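# Unload four cartons from pallet into taped table area

## Task

Transfer each of the four cartons from the pallet to the table. Each must lie flat, stay wholly inside the blue tape outline, not rest on another carton, and keep the face that was up at the start facing up. The cartons must stay in place on their own, not because the robot holds them. When finished, the robot must release everything and withdraw.

## Robot and tools

Robot: one six-joint UR12e-style arm carrying a vacuum tool with four suction cups. The tracked point is the cup point, the centre of the four cup rims when nothing touches them. The cups point along the cup point's +z axis. In cup-point axes the cups sit at x = -35 and +35 mm. The pair at y = -70 mm is channel a and the pair at y = +70 mm is channel b. The tool reaches 148 mm to each side along that y axis. Each cup is 36 mm wide.

Scene frame: the origin is on the table surface straight below the arm base. +z is up, and +y is to the left when facing along +x. Reported positions are in metres, orientation is a wxyz quaternion, and velocities are in m/s and rad/s. At long reach the printed position may be slightly off, and the base may be tilted relative to the table.

execute_actions(actions): actions is a list of actions, run in order. Each action is a list of up to 15 rows, one row per 1/30 s control step. If fewer rows are given, the last row is repeated to fill 15 steps. A row holds 8 numbers, each in [-1, 1], in this order: dx, dy, dz, rx, ry, rz, suction_a, suction_b. The first six are an offset, not a pose. They are expressed in the cup point's own axes and measured from the cup point's measured pose at the start of that action. For a call's first action, that start is the last pose a result reported. Every row refers to the same start; rows do not add up. Scale: 1.0 equals 0.6 m of translation or 180 degrees of rotation. rx, ry, rz form a single rotation vector. On each step the command is clipped to within 100 mm and 16 degrees of the measured pose, so a distant offset needs several actions. An empty list only returns state and images.

Suction values: +1 asks for full vacuum (about 75 kPa below ambient), and a smaller number asks for that fraction. A value of 0.01 or less switches the channel off. A setting persists until changed.

move(target, speed, stop_force, blocking): target is one row in the same 8-number layout. It is an offset in cup-point axes from the pose in the most recent result that showed one. The two suction numbers are applied at the start. The cup point follows a straight path toward the target and turns the shorter way. The path does not avoid obstacles and stops after 10 s even if short. speed is the top path speed in m/s, from 0.002 to 0.5, default 0.25, and turning is capped at twice that in rad/s. The arm is stiff, so aiming even slightly past a firm contact can fault. Use stop_force (13 to 80 N) with a very slow speed to approach surfaces. The path ends when push against the motion rises by that amount for two steps, then the arm backs up two steps and holds. Afterwards the press can briefly exceed stop_force. stop_force is judged along the line to the target, is unreliable on rotating moves, and is refused in the first 0.2 s of a scene. Leave it out when lifting off a surface, or the move may end at once. blocking=false returns after 0.5 s while motion continues. It cannot be combined with stop_force, and other motion commands are refused until the move is seen to end (use wait or stop). The result adds a move: line. Its ending is one of done, off_target, moving, held, fault or contact, and it gives the distance to target. limits=paced means the sent pose was clipped. limits=held means a check blocked some steps, after which the arm may surge past speed.

wait(seconds): 0 to 10; holds the last command and lets a running move continue. stop(): brakes a running move, and the tool stays as it is. zoom_image(camera, region): camera is one of cam_head_left, cam_head_right, cam_high, cam_low, cam_wrist. region is [x0, y0, x1, y1] in pixels, at most 504 by 504. read_manual(section): returns the licence texts ("licences"). finished_scene(scene): ends the current scene (give its number) and cannot be undone.

Results: a state line with pose and velocities, a Hand target line (where the controller is currently driving), joint positions, and Wrist force and Wrist torque along cup-point axes. When pressing a surface, the force points back into the arm. Offsets reach about 5.5 N, noise about 3.4 N, and each axis saturates near 100 N. Results also list suction_measured_a/b, and part_present_a/b, which switch to 1 at 0.54 and back to 0 below 0.49. Step readings list positions, and HELD marks steps that were held back. A pose unreachable line means the clearance check altered the command.

Gripping: turn a channel on and press both of its cups fully onto a smooth flat face, away from edges, seams and holes. An unsealed cup leaves its reading near 0 and steals all pump flow from the other channel. Sealed readings settle up to 0.17 below the command, or 0.27 with both channels on. Held items sit up to 12 mm nearer the tool. To release, set the carton down on its support, then switch both channels off and lift at least 15 mm. A cup sealed on the table pins the tool until its channel is off.

Avoid: faults from joint torque at the load limits (elbow 135 N m, wrists 48.6 N m, shoulder joints 297 N m) or any external force of 150 N. A fault halts the arm for 10 s and skips the rest of the call. Also avoid motors overheating (warning at 70 °C, brake-stop at 85 °C), dropping or slamming cartons, and knocking anything off the table. Loose objects may occasionally be nudged by an outside push. Motion lags commands by about 0.17 s. Cameras: cam_head_left, cam_head_right, cam_high and cam_low are 896x504, and cam_wrist is a 504x504 fisheye.

Each tool is called after "Request:" as name(argument=value, ...), one argument or row to a line, values as JSON.

## Session

Request:
execute_actions(
  actions=[],
)

Scene clock: 0.00 s.
end_effector_position=(+0.6284, +0.0145, +0.4846) suction_measured_a=0.01 part_present_a=0 suction_measured_b=0.01 part_present_b=0 end_effector_quat_wxyz=(+0.000, +0.699, +0.715, +0.001) end_effector_velocity=(-0.000, +0.001, -0.001) end_effector_angular_velocity=(-0.000, +0.001, +0.001)
Joint positions: [-0.28  -1.703  1.857 -1.726 -1.571 -1.851]
Joint velocities: [ 0.001  0.     0.001 -0.    -0.001 -0.   ]
Motor temperatures (°C, as the motors report them): [23 19 20 31 29 28]
Wrist force (N, on the end effector, along its own x y z axes, offset not removed): no reading
Wrist torque (N m, same axes, about the end effector's origin, offset not removed): no reading
Hand target: +0.628, +0.014, +0.485; +0.000, +0.699, +0.715, +0.001

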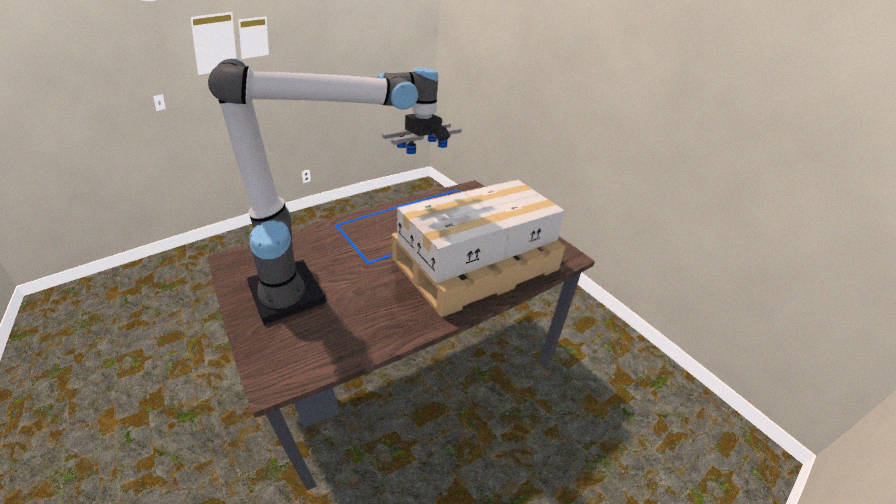

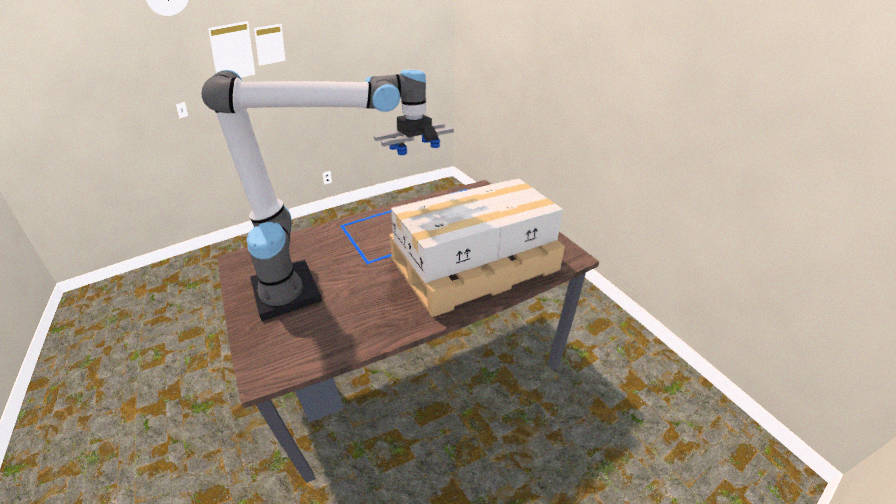

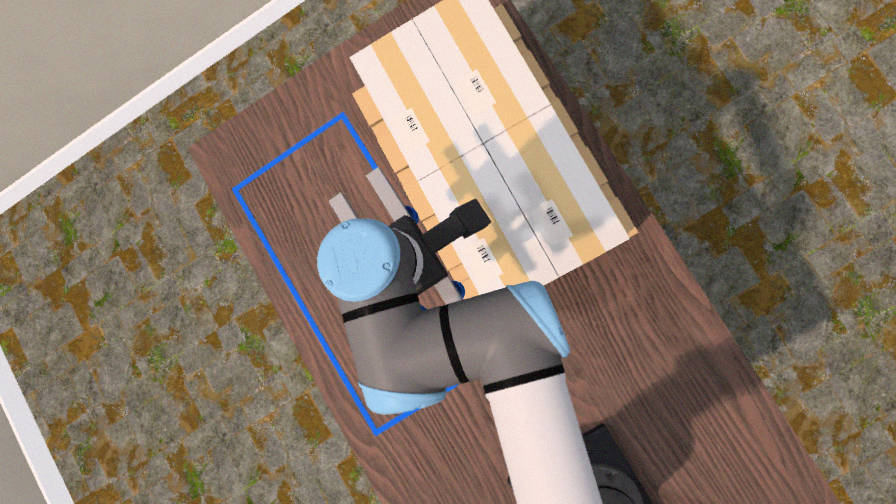

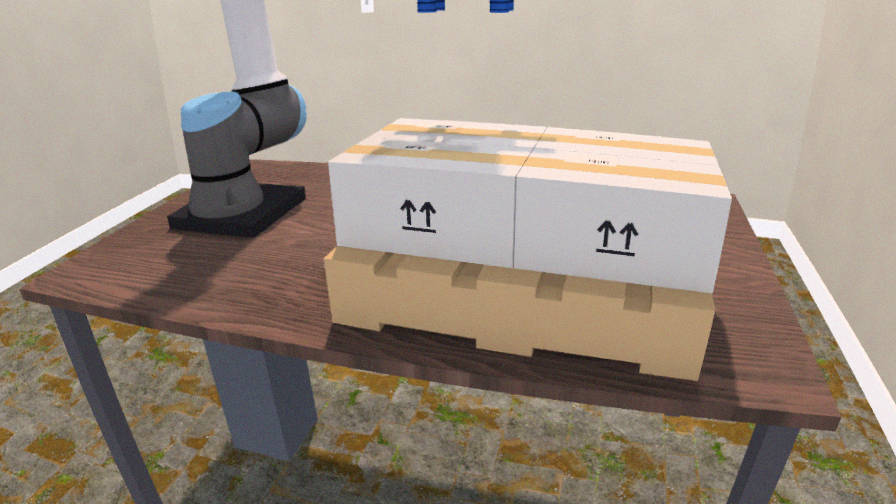

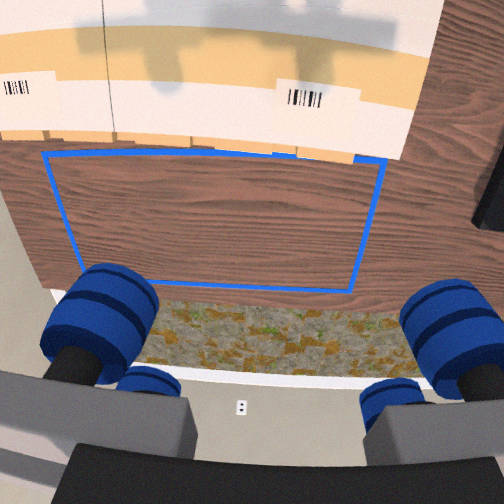

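Request:
move(
  target=[-0.5,0.15,-0.15,0,0,-0.007,0,0],
)

Request:
zoom_image(
  camera="cam_high",
  region=[180,0,684,504],
)

Scene clock: 35.20 s.
end_effector_position=(+0.7253, -0.2830, +0.5744) suction_measured_a=0.01 part_present_a=0 suction_measured_b=0.01 part_present_b=0 end_effector_quat_wxyz=(+0.000, +0.691, +0.723, +0.001) end_effector_velocity=(+0.001, -0.002, +0.000) end_effector_angular_velocity=(+0.001, +0.001, +0.001)
Joint positions: [-0.62  -1.461  1.46  -1.571 -1.571 -2.213]
Joint velocities: [-0.002  0.004 -0.005  0.003  0.    -0.002]
Motor temperatures (°C, as the motors report them): [23 19 20 31 29 28]
Wrist force (N, on the end effector, along its own x y z axes, offset not removed): [1.3 0.3 -2.7]
Wrist torque (N m, same axes, about the end effector's origin, offset not removed): [-0.02 -0.22 0.18]
Hand target: +0.725, -0.283, +0.575; +0.000, +0.691, +0.723, +0.001
Off the commanded pose: 0.000 m, 0 deg.
move: done

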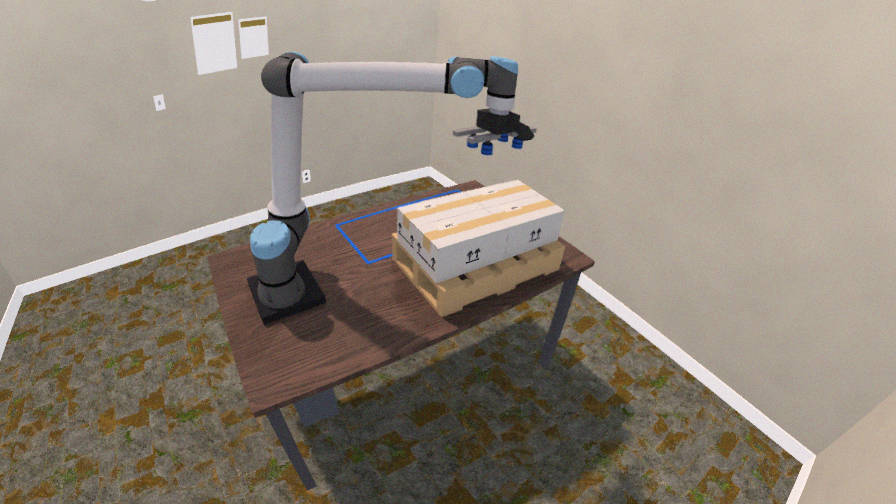

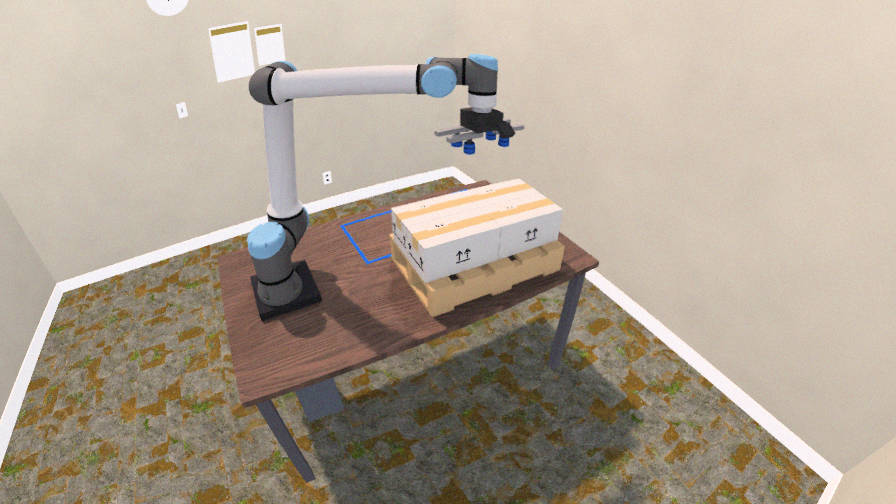

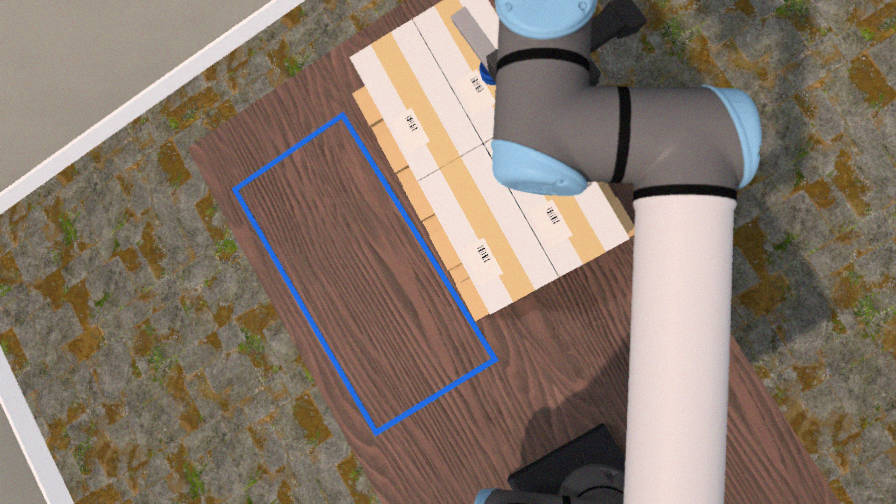

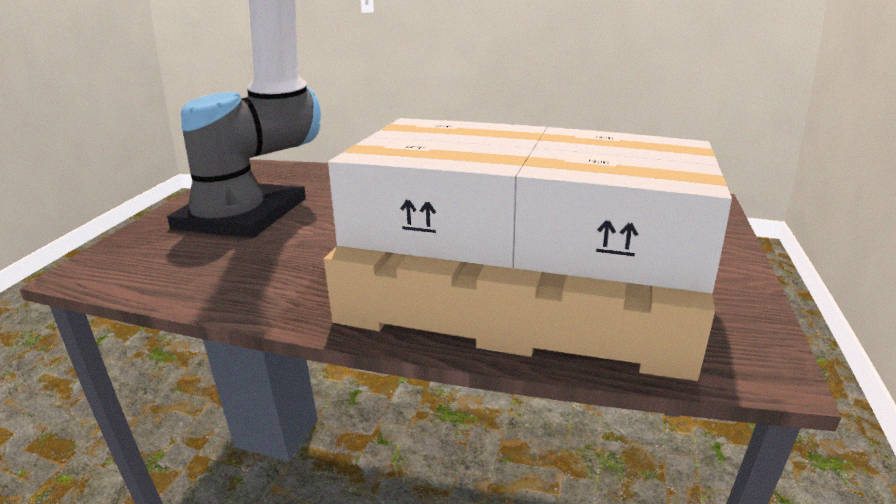

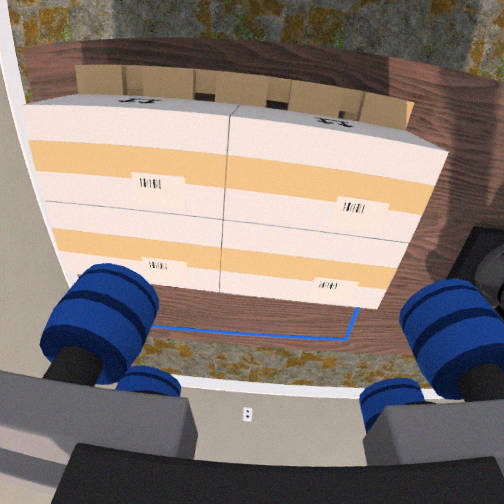

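Region (180, 0, 684, 504) of cam_high's 896x504 image, scaled by 1.000.

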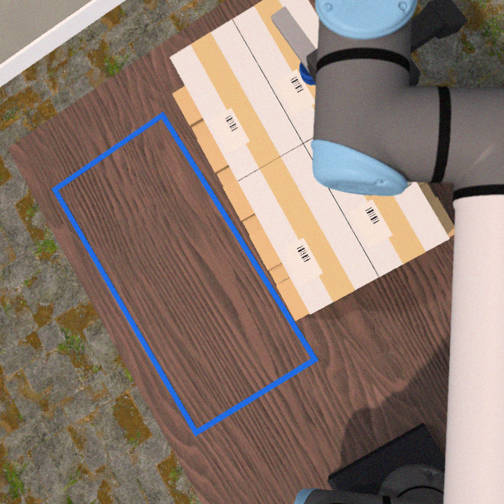

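Request:
move(
  target=[0.333,-0.168,0.43,0,0,0.0256,0,0],
)

Scene clock: 74.10 s.
end_effector_position=(+0.6156, -0.0880, +0.3167) suction_measured_a=0.01 part_present_a=0 suction_measured_b=0.01 part_present_b=0 end_effector_quat_wxyz=(+0.000, +0.719, +0.695, +0.001) end_effector_velocity=(-0.001, +0.002, -0.002) end_effector_angular_velocity=(+0.001, -0.001, -0.000)
Joint positions: [-0.449 -1.623  2.095 -2.044 -1.571 -1.961]
Joint velocities: [ 0.003 -0.     0.005 -0.005  0.001  0.003]
Motor temperatures (°C, as the motors report them): [23 19 20 31 29 28]
Wrist force (N, on the end effector, along its own x y z axes, offset not removed): [2.5 -1.2 0.9]
Wrist torque (N m, same axes, about the end effector's origin, offset not removed): [-0.22 -0.37 0.10]
Hand target: +0.616, -0.088, +0.316; +0.000, +0.719, +0.695, +0.001
Off the commanded pose: 0.000 m, 0 deg.
move: done

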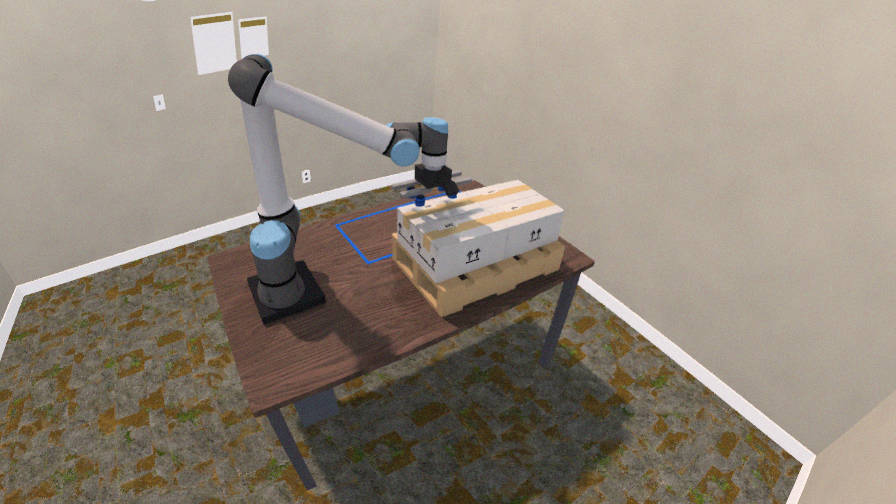

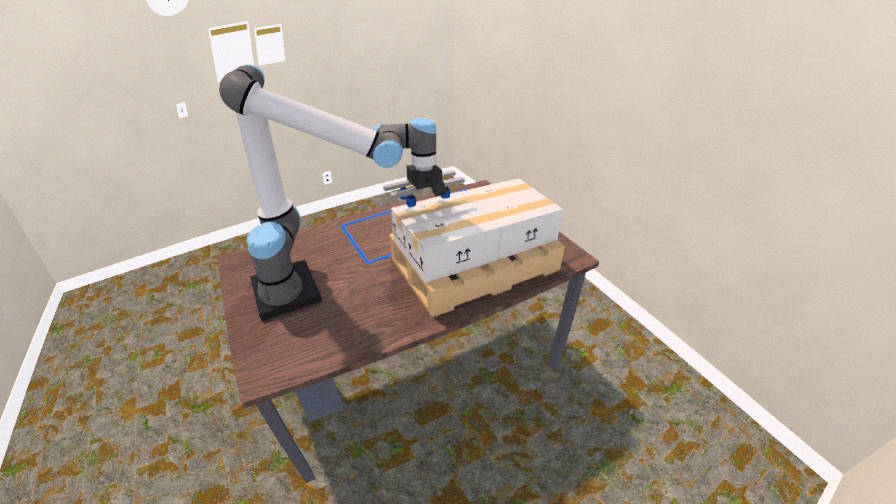

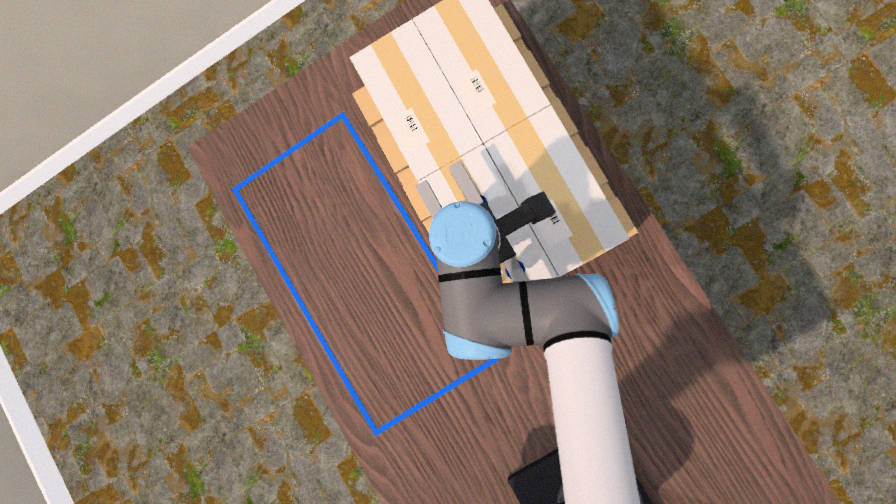

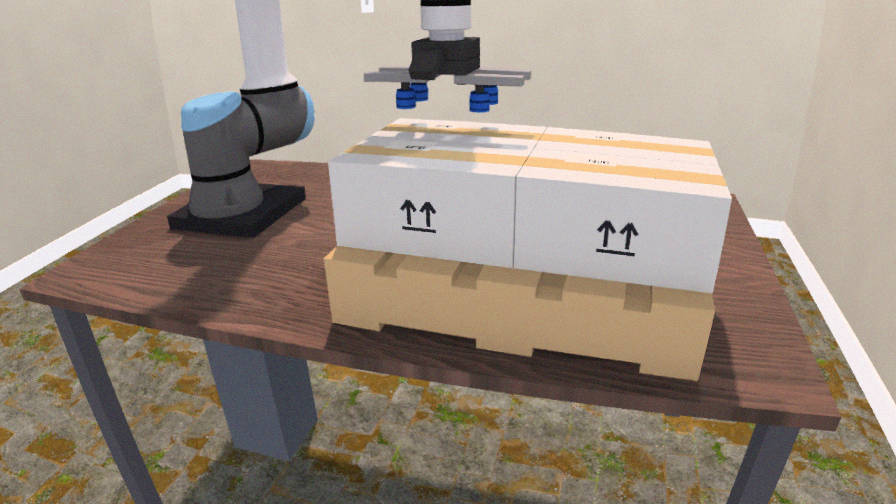

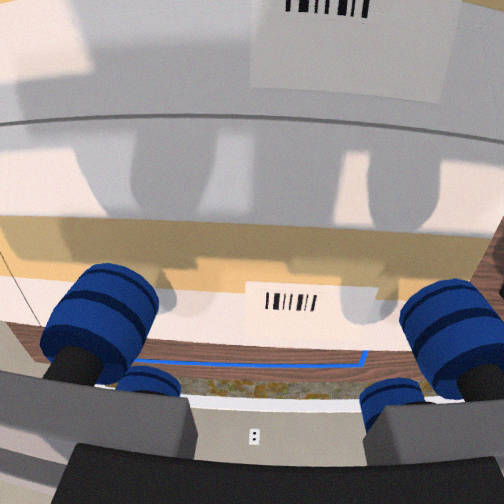

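Request:
move(
  target=[0,0,0.12,0,0,0,0,0],
  speed=0.02,
  stop_force=15,
)

Scene clock: 83.60 s.
end_effector_position=(+0.6155, -0.0879, +0.2689) suction_measured_a=0.01 part_present_a=0 suction_measured_b=0.01 part_present_b=0 end_effector_quat_wxyz=(+0.000, +0.719, +0.695, +0.001) end_effector_velocity=(+0.001, +0.001, +0.008) end_effector_angular_velocity=(-0.001, -0.002, +0.001)
Joint positions: [-0.449 -1.578  2.148 -2.142 -1.571 -1.961]
Joint velocities: [ 0.002 -0.008 -0.008  0.014  0.     0.   ]
Motor temperatures (°C, as the motors report them): [23 19 20 31 29 28]
Wrist force (N, on the end effector, along its own x y z axes, offset not removed): [1.1 -2.0 -19.3]
Wrist torque (N m, same axes, about the end effector's origin, offset not removed): [-0.28 -0.13 0.08]
Hand target: +0.616, -0.088, +0.270; +0.000, +0.719, +0.695, +0.001
Off the commanded pose: 0.024 m, 0 deg.
move: contact

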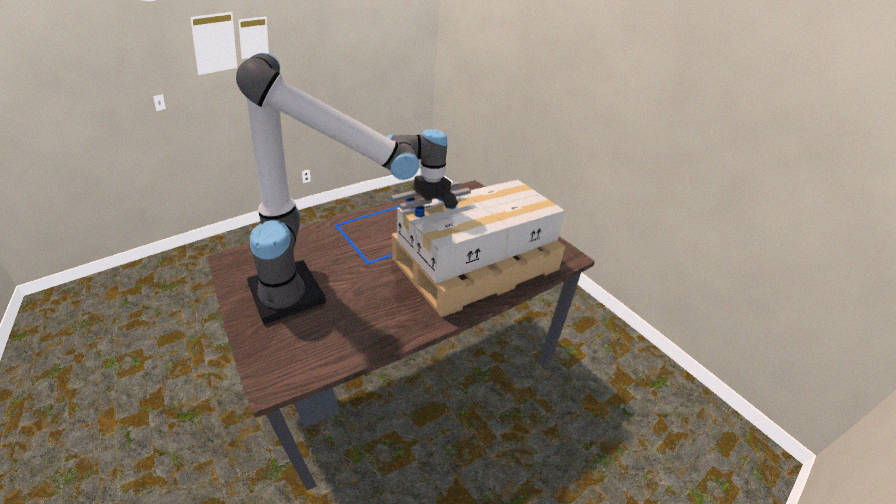

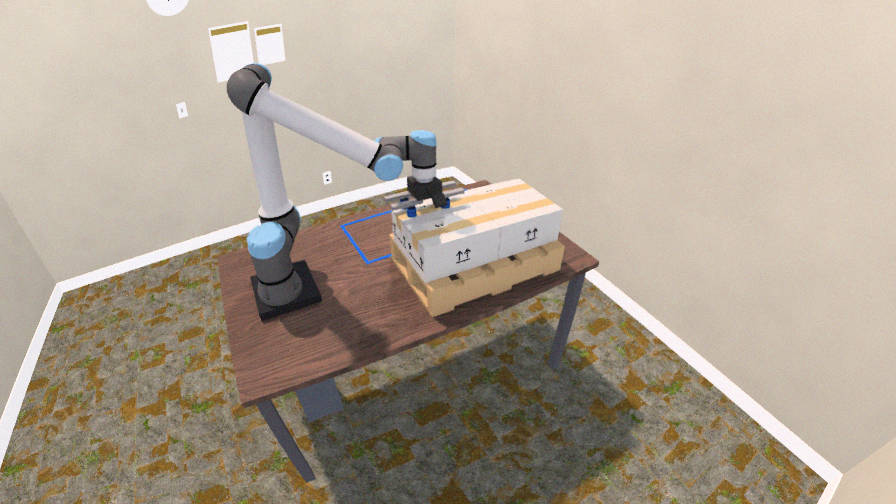

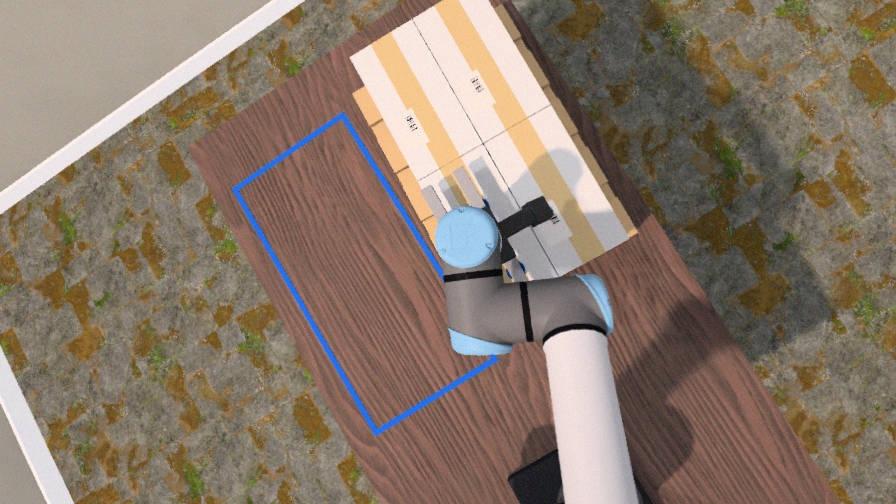

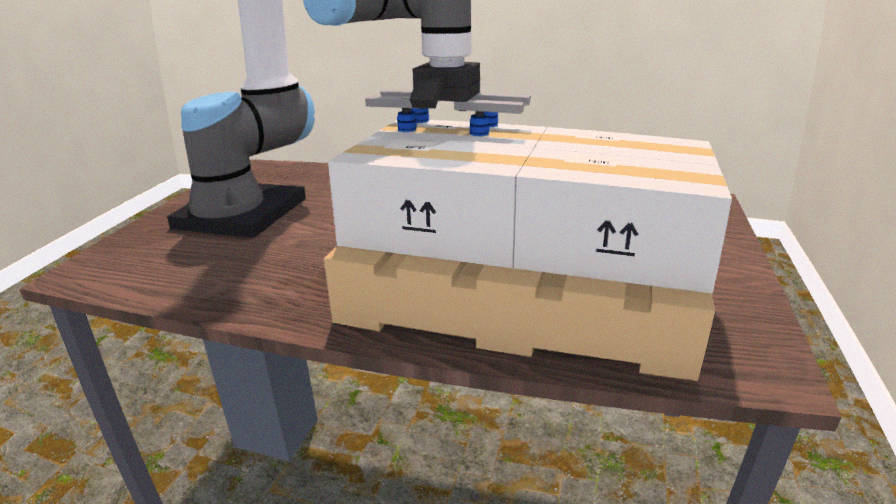

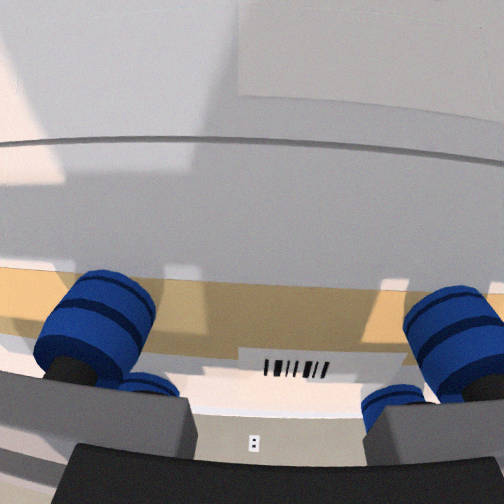

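Request:
move(
  target=[-0.017,0.006,-0.03,0,0,0,0,0],
)

Request:
move(
  target=[-0.018,0.007,0.028,0,0,0,0,0],
  speed=0.05,
)

Request:
zoom_image(
  camera="cam_high",
  region=[380,120,600,340],
)

Request:
zoom_image(
  camera="cam_low",
  region=[320,60,580,200],
)

Scene clock: 98.17 s.
end_effector_position=(+0.6187, -0.0980, +0.2866) suction_measured_a=0.01 part_present_a=0 suction_measured_b=0.01 part_present_b=0 end_effector_quat_wxyz=(+0.000, +0.719, +0.695, +0.001) end_effector_velocity=(+0.000, -0.002, +0.002) end_effector_angular_velocity=(+0.001, +0.001, -0.000)
Joint positions: [-0.462 -1.588  2.121 -2.106 -1.571 -1.974]
Joint velocities: [-0.002 -0.001 -0.003  0.005  0.    -0.002]
Motor temperatures (°C, as the motors report them): [23 19 20 31 29 28]
Wrist force (N, on the end effector, along its own x y z axes, offset not removed): [-1.1 -1.6 -1.0]
Wrist torque (N m, same axes, about the end effector's origin, offset not removed): [-0.24 0.05 0.16]
Hand target: +0.619, -0.098, +0.287; +0.000, +0.719, +0.695, +0.001
Off the commanded pose: 0.000 m, 0 deg.
move: done

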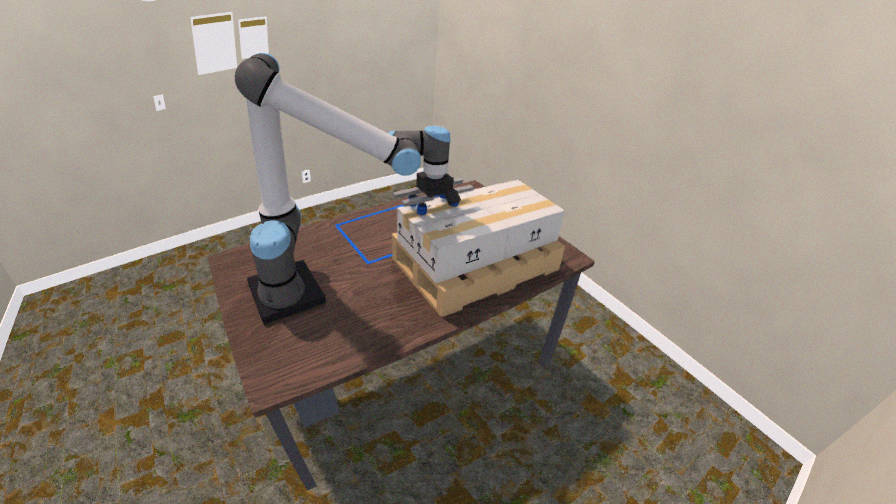

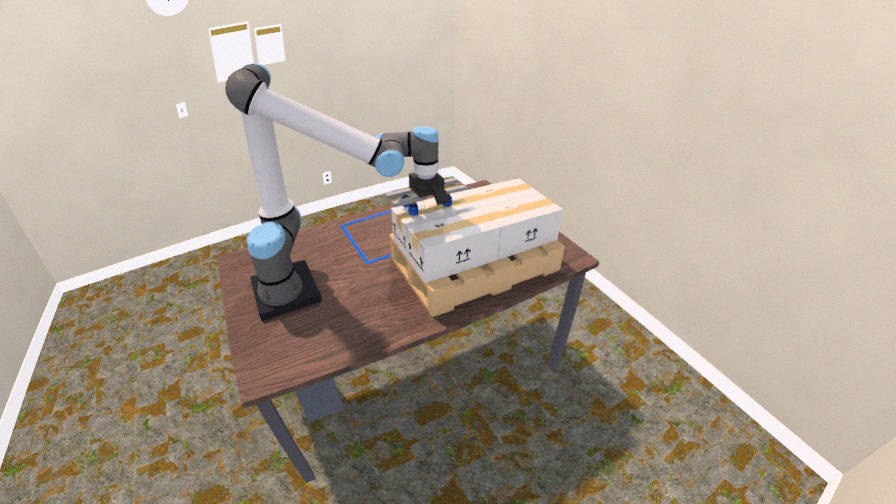

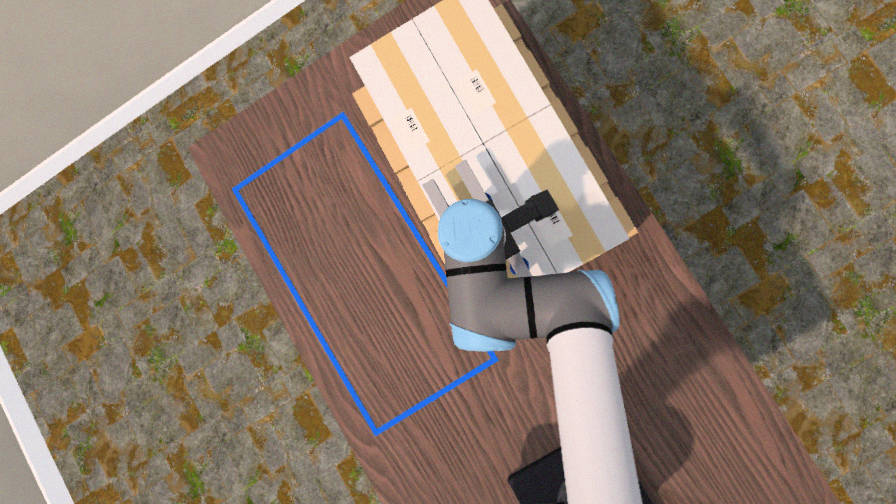

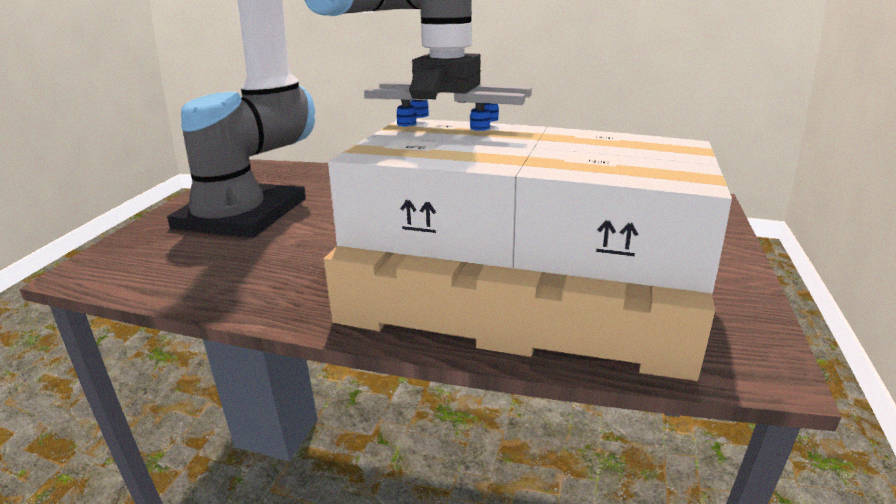

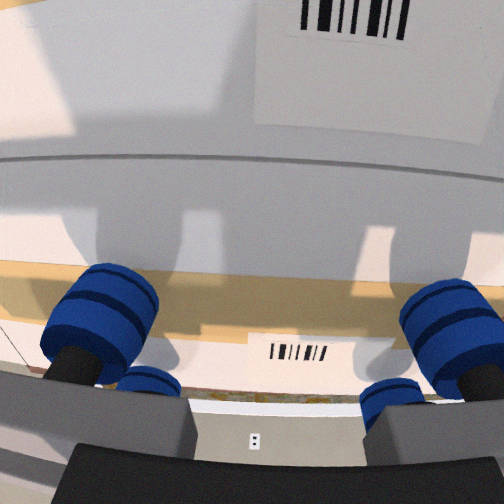

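Scene clock: 99.03 s.
end_effector_position=(+0.6225, -0.1087, +0.2701) suction_measured_a=0.01 part_present_a=0 suction_measured_b=0.01 part_present_b=0 end_effector_quat_wxyz=(+0.000, +0.719, +0.695, +0.001) end_effector_velocity=(+0.000, -0.001, -0.003) end_effector_angular_velocity=(+0.000, +0.000, +0.000)
Joint positions: [-0.475 -1.562  2.13  -2.14  -1.571 -1.988]
Joint velocities: [-0.002  0.004  0.002 -0.005  0.    -0.002]
Motor temperatures (°C, as the motors report them): [23 19 20 31 29 28]
Wrist force (N, on the end effector, along its own x y z axes, offset not removed): [5.5 -4.7 -12.8]
Wrist torque (N m, same axes, about the end effector's origin, offset not removed): [-0.16 0.10 0.02]
Hand target: +0.623, -0.109, +0.270; +0.000, +0.719, +0.695, +0.001
Off the commanded pose: 0.000 m, 0 deg.
move: done

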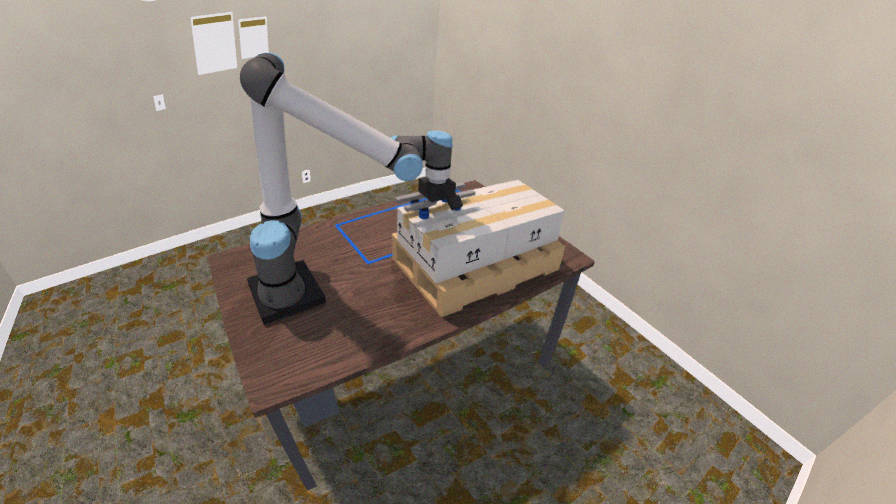

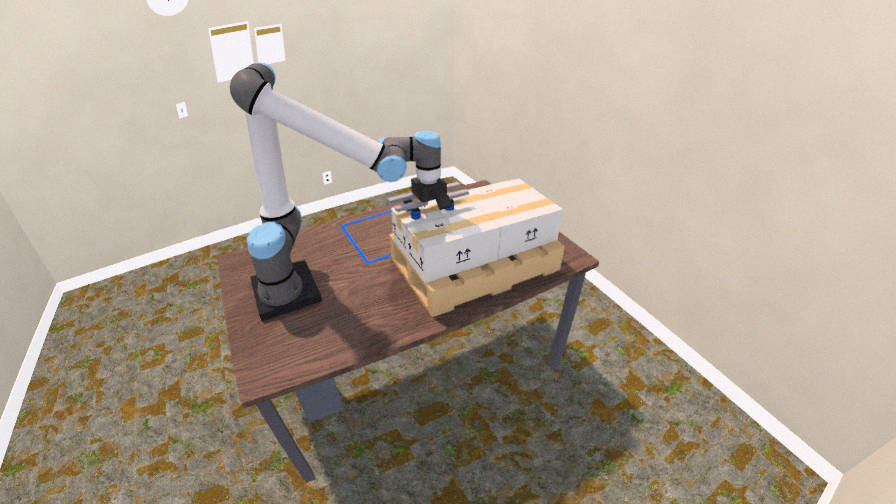

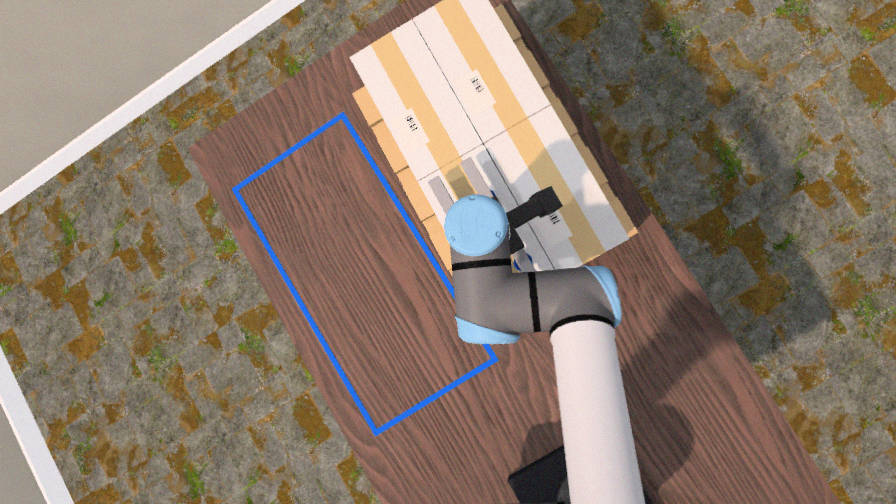

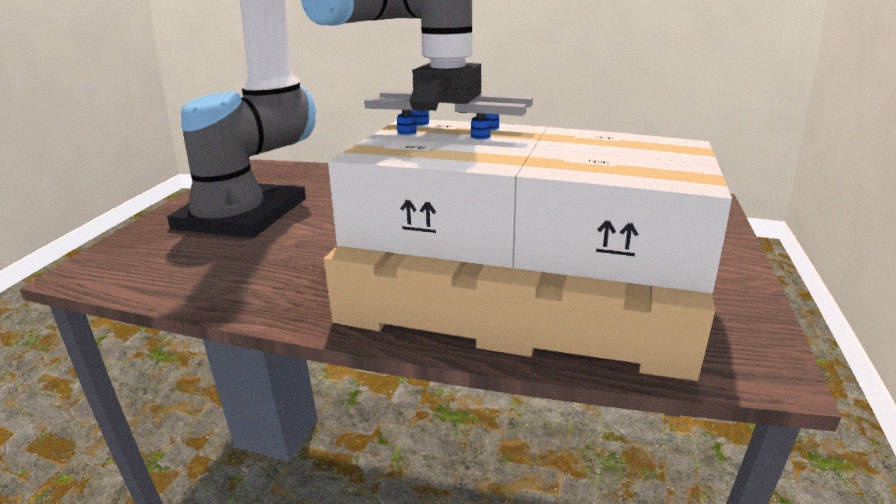

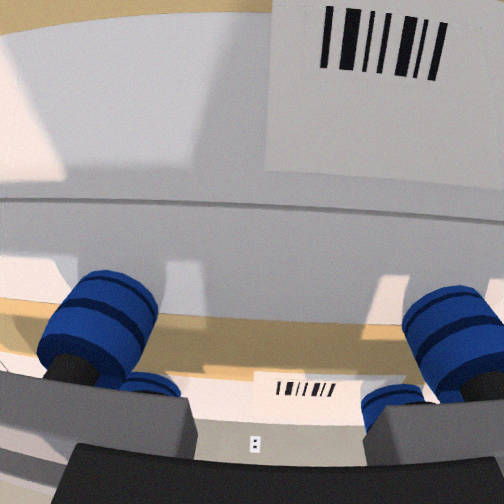

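Region (380, 120, 600, 340) of cam_high's 896x504 image, scaled by 2.291, with more detail than that image has.

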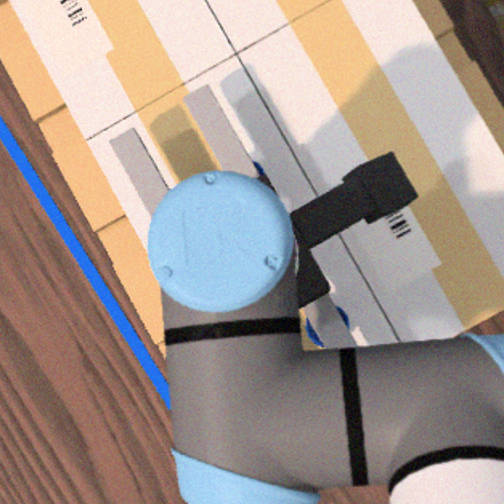

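Region (320, 60, 580, 200) of cam_low's 896x504 image, scaled by 1.938, with more detail than that image has; it fills the top 271 rows of this view, and the rest is white.

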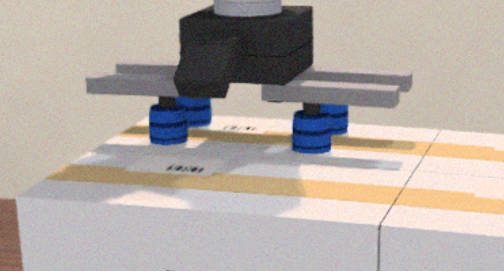

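Request:
execute_actions(
  actions=[
    [[0,0.005,-0.02,0,0,0,0,0]],
    [[0,0.032,0,0,0,0,0,0]],
    [[0,0,0.021,0,0,0,0,0]],
    [[0,0,0,0,0,0,0,0]],
  ],
)

Request:
zoom_image(
  camera="cam_low",
  region=[320,60,580,200],
)

Scene clock: 108.40 s.
end_effector_position=(+0.6440, -0.1095, +0.2695) suction_measured_a=0.01 part_present_a=0 suction_measured_b=0.01 part_present_b=0 end_effector_quat_wxyz=(+0.000, +0.719, +0.695, +0.001) end_effector_velocity=(-0.000, +0.000, -0.000) end_effector_angular_velocity=(+0.000, +0.000, +0.000)
Joint positions: [-0.461 -1.526  2.093 -2.14  -1.571 -1.974]
Joint velocities: [-0.    -0.001  0.001  0.001  0.    -0.   ]
Motor temperatures (°C, as the motors report them): [23 19 20 31 29 28]
Wrist force (N, on the end effector, along its own x y z axes, offset not removed): [2.5 -3.6 -13.9]
Wrist torque (N m, same axes, about the end effector's origin, offset not removed): [-0.41 -0.42 0.01]
Hand target: +0.644, -0.109, +0.270; +0.000, +0.719, +0.695, +0.001
Off the commanded pose: 0.000 m, 0 deg.
Step readings (end_effector_position; steps 1 to 15: 1st action; 16 to 30: 2nd action; 31 to 45: 3rd action; 46 to 60: 4th action):
0: (+0.6225, -0.1089, +0.2698)
1: (+0.6226, -0.1089, +0.2698)
2: (+0.6228, -0.1089, +0.2710)
4: (+0.6238, -0.1090, +0.2751)
8: (+0.6249, -0.1090, +0.2797)
15: (+0.6254, -0.1089, +0.2817)
16: (+0.6255, -0.1089, +0.2819)
17: (+0.6275, -0.1088, +0.2820)
19: (+0.6338, -0.1091, +0.2821)
23: (+0.6407, -0.1094, +0.2819)
30: (+0.6440, -0.1095, +0.2818)
31: (+0.6441, -0.1095, +0.2817)
32: (+0.6442, -0.1096, +0.2804)
34: (+0.6441, -0.1095, +0.2761)
38: (+0.6440, -0.1095, +0.2716)
45: (+0.6440, -0.1095, +0.2696)
46: (+0.6440, -0.1095, +0.2695)
47: (+0.6440, -0.1095, +0.2695)
49: (+0.6440, -0.1095, +0.2695)
53: (+0.6440, -0.1095, +0.2695)
60: end_effector_position above

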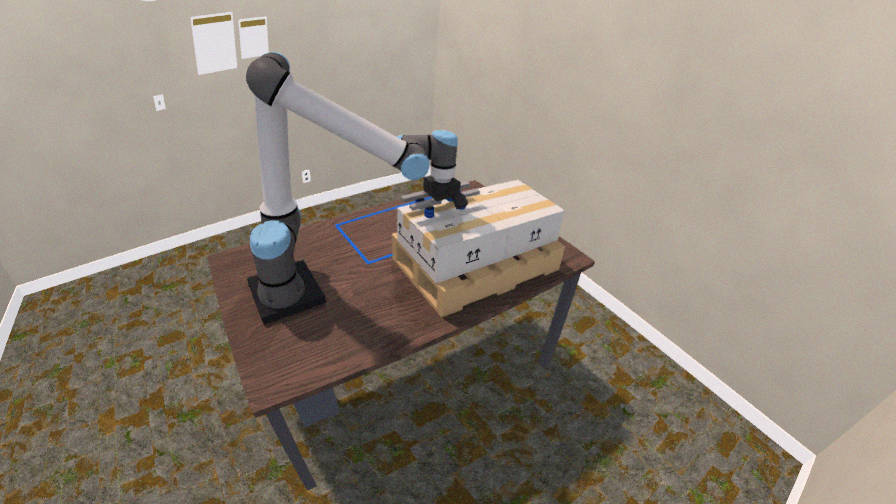

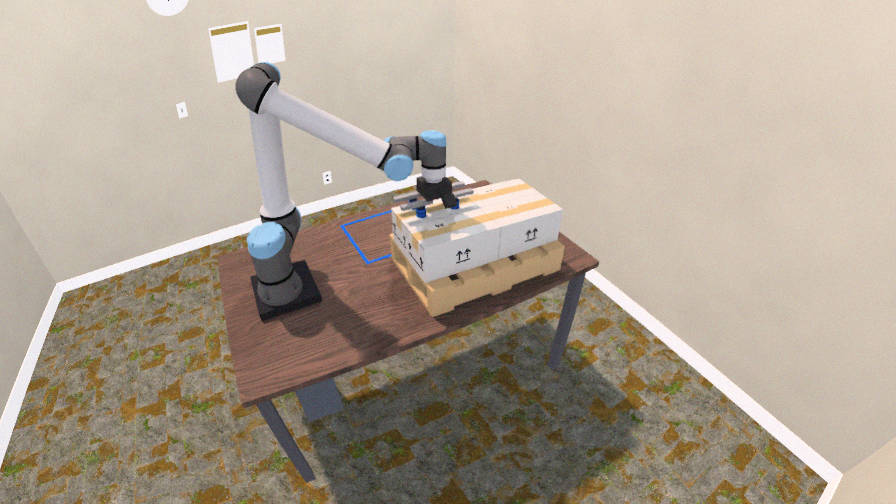

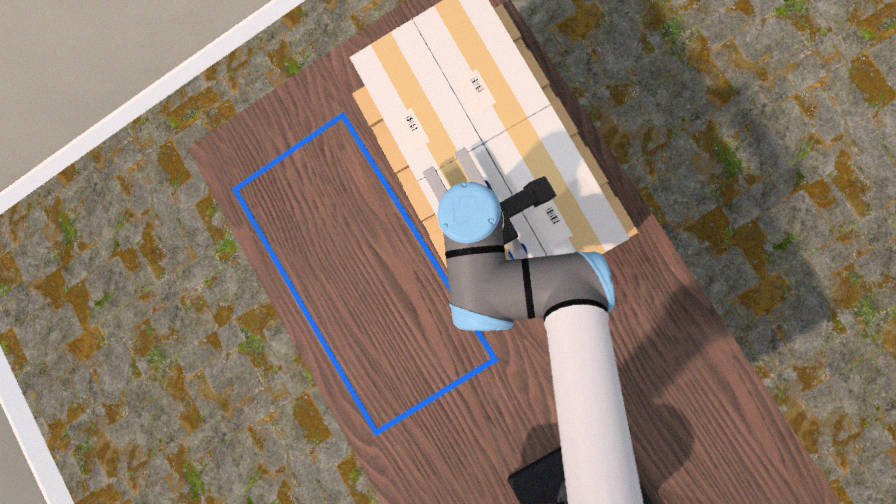

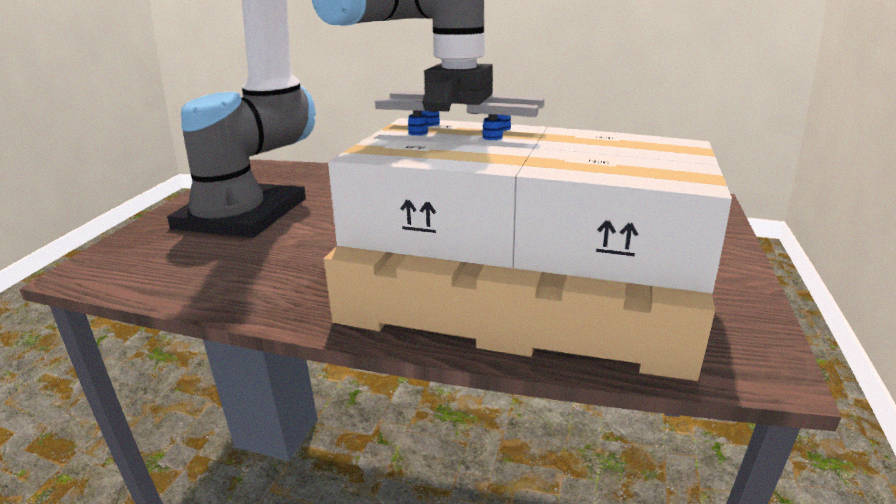

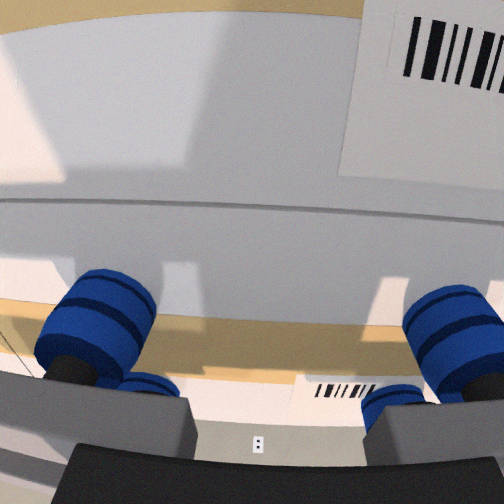

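Region (320, 60, 580, 200) of cam_low's 896x504 image, scaled by 1.938, with more detail than that image has; it fills the top 271 rows of this view, and the rest is white.

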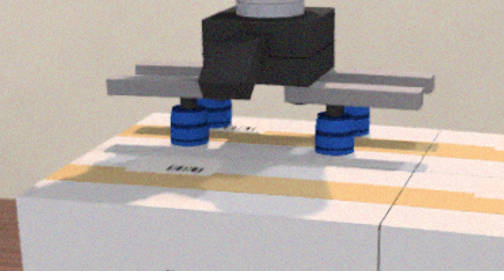

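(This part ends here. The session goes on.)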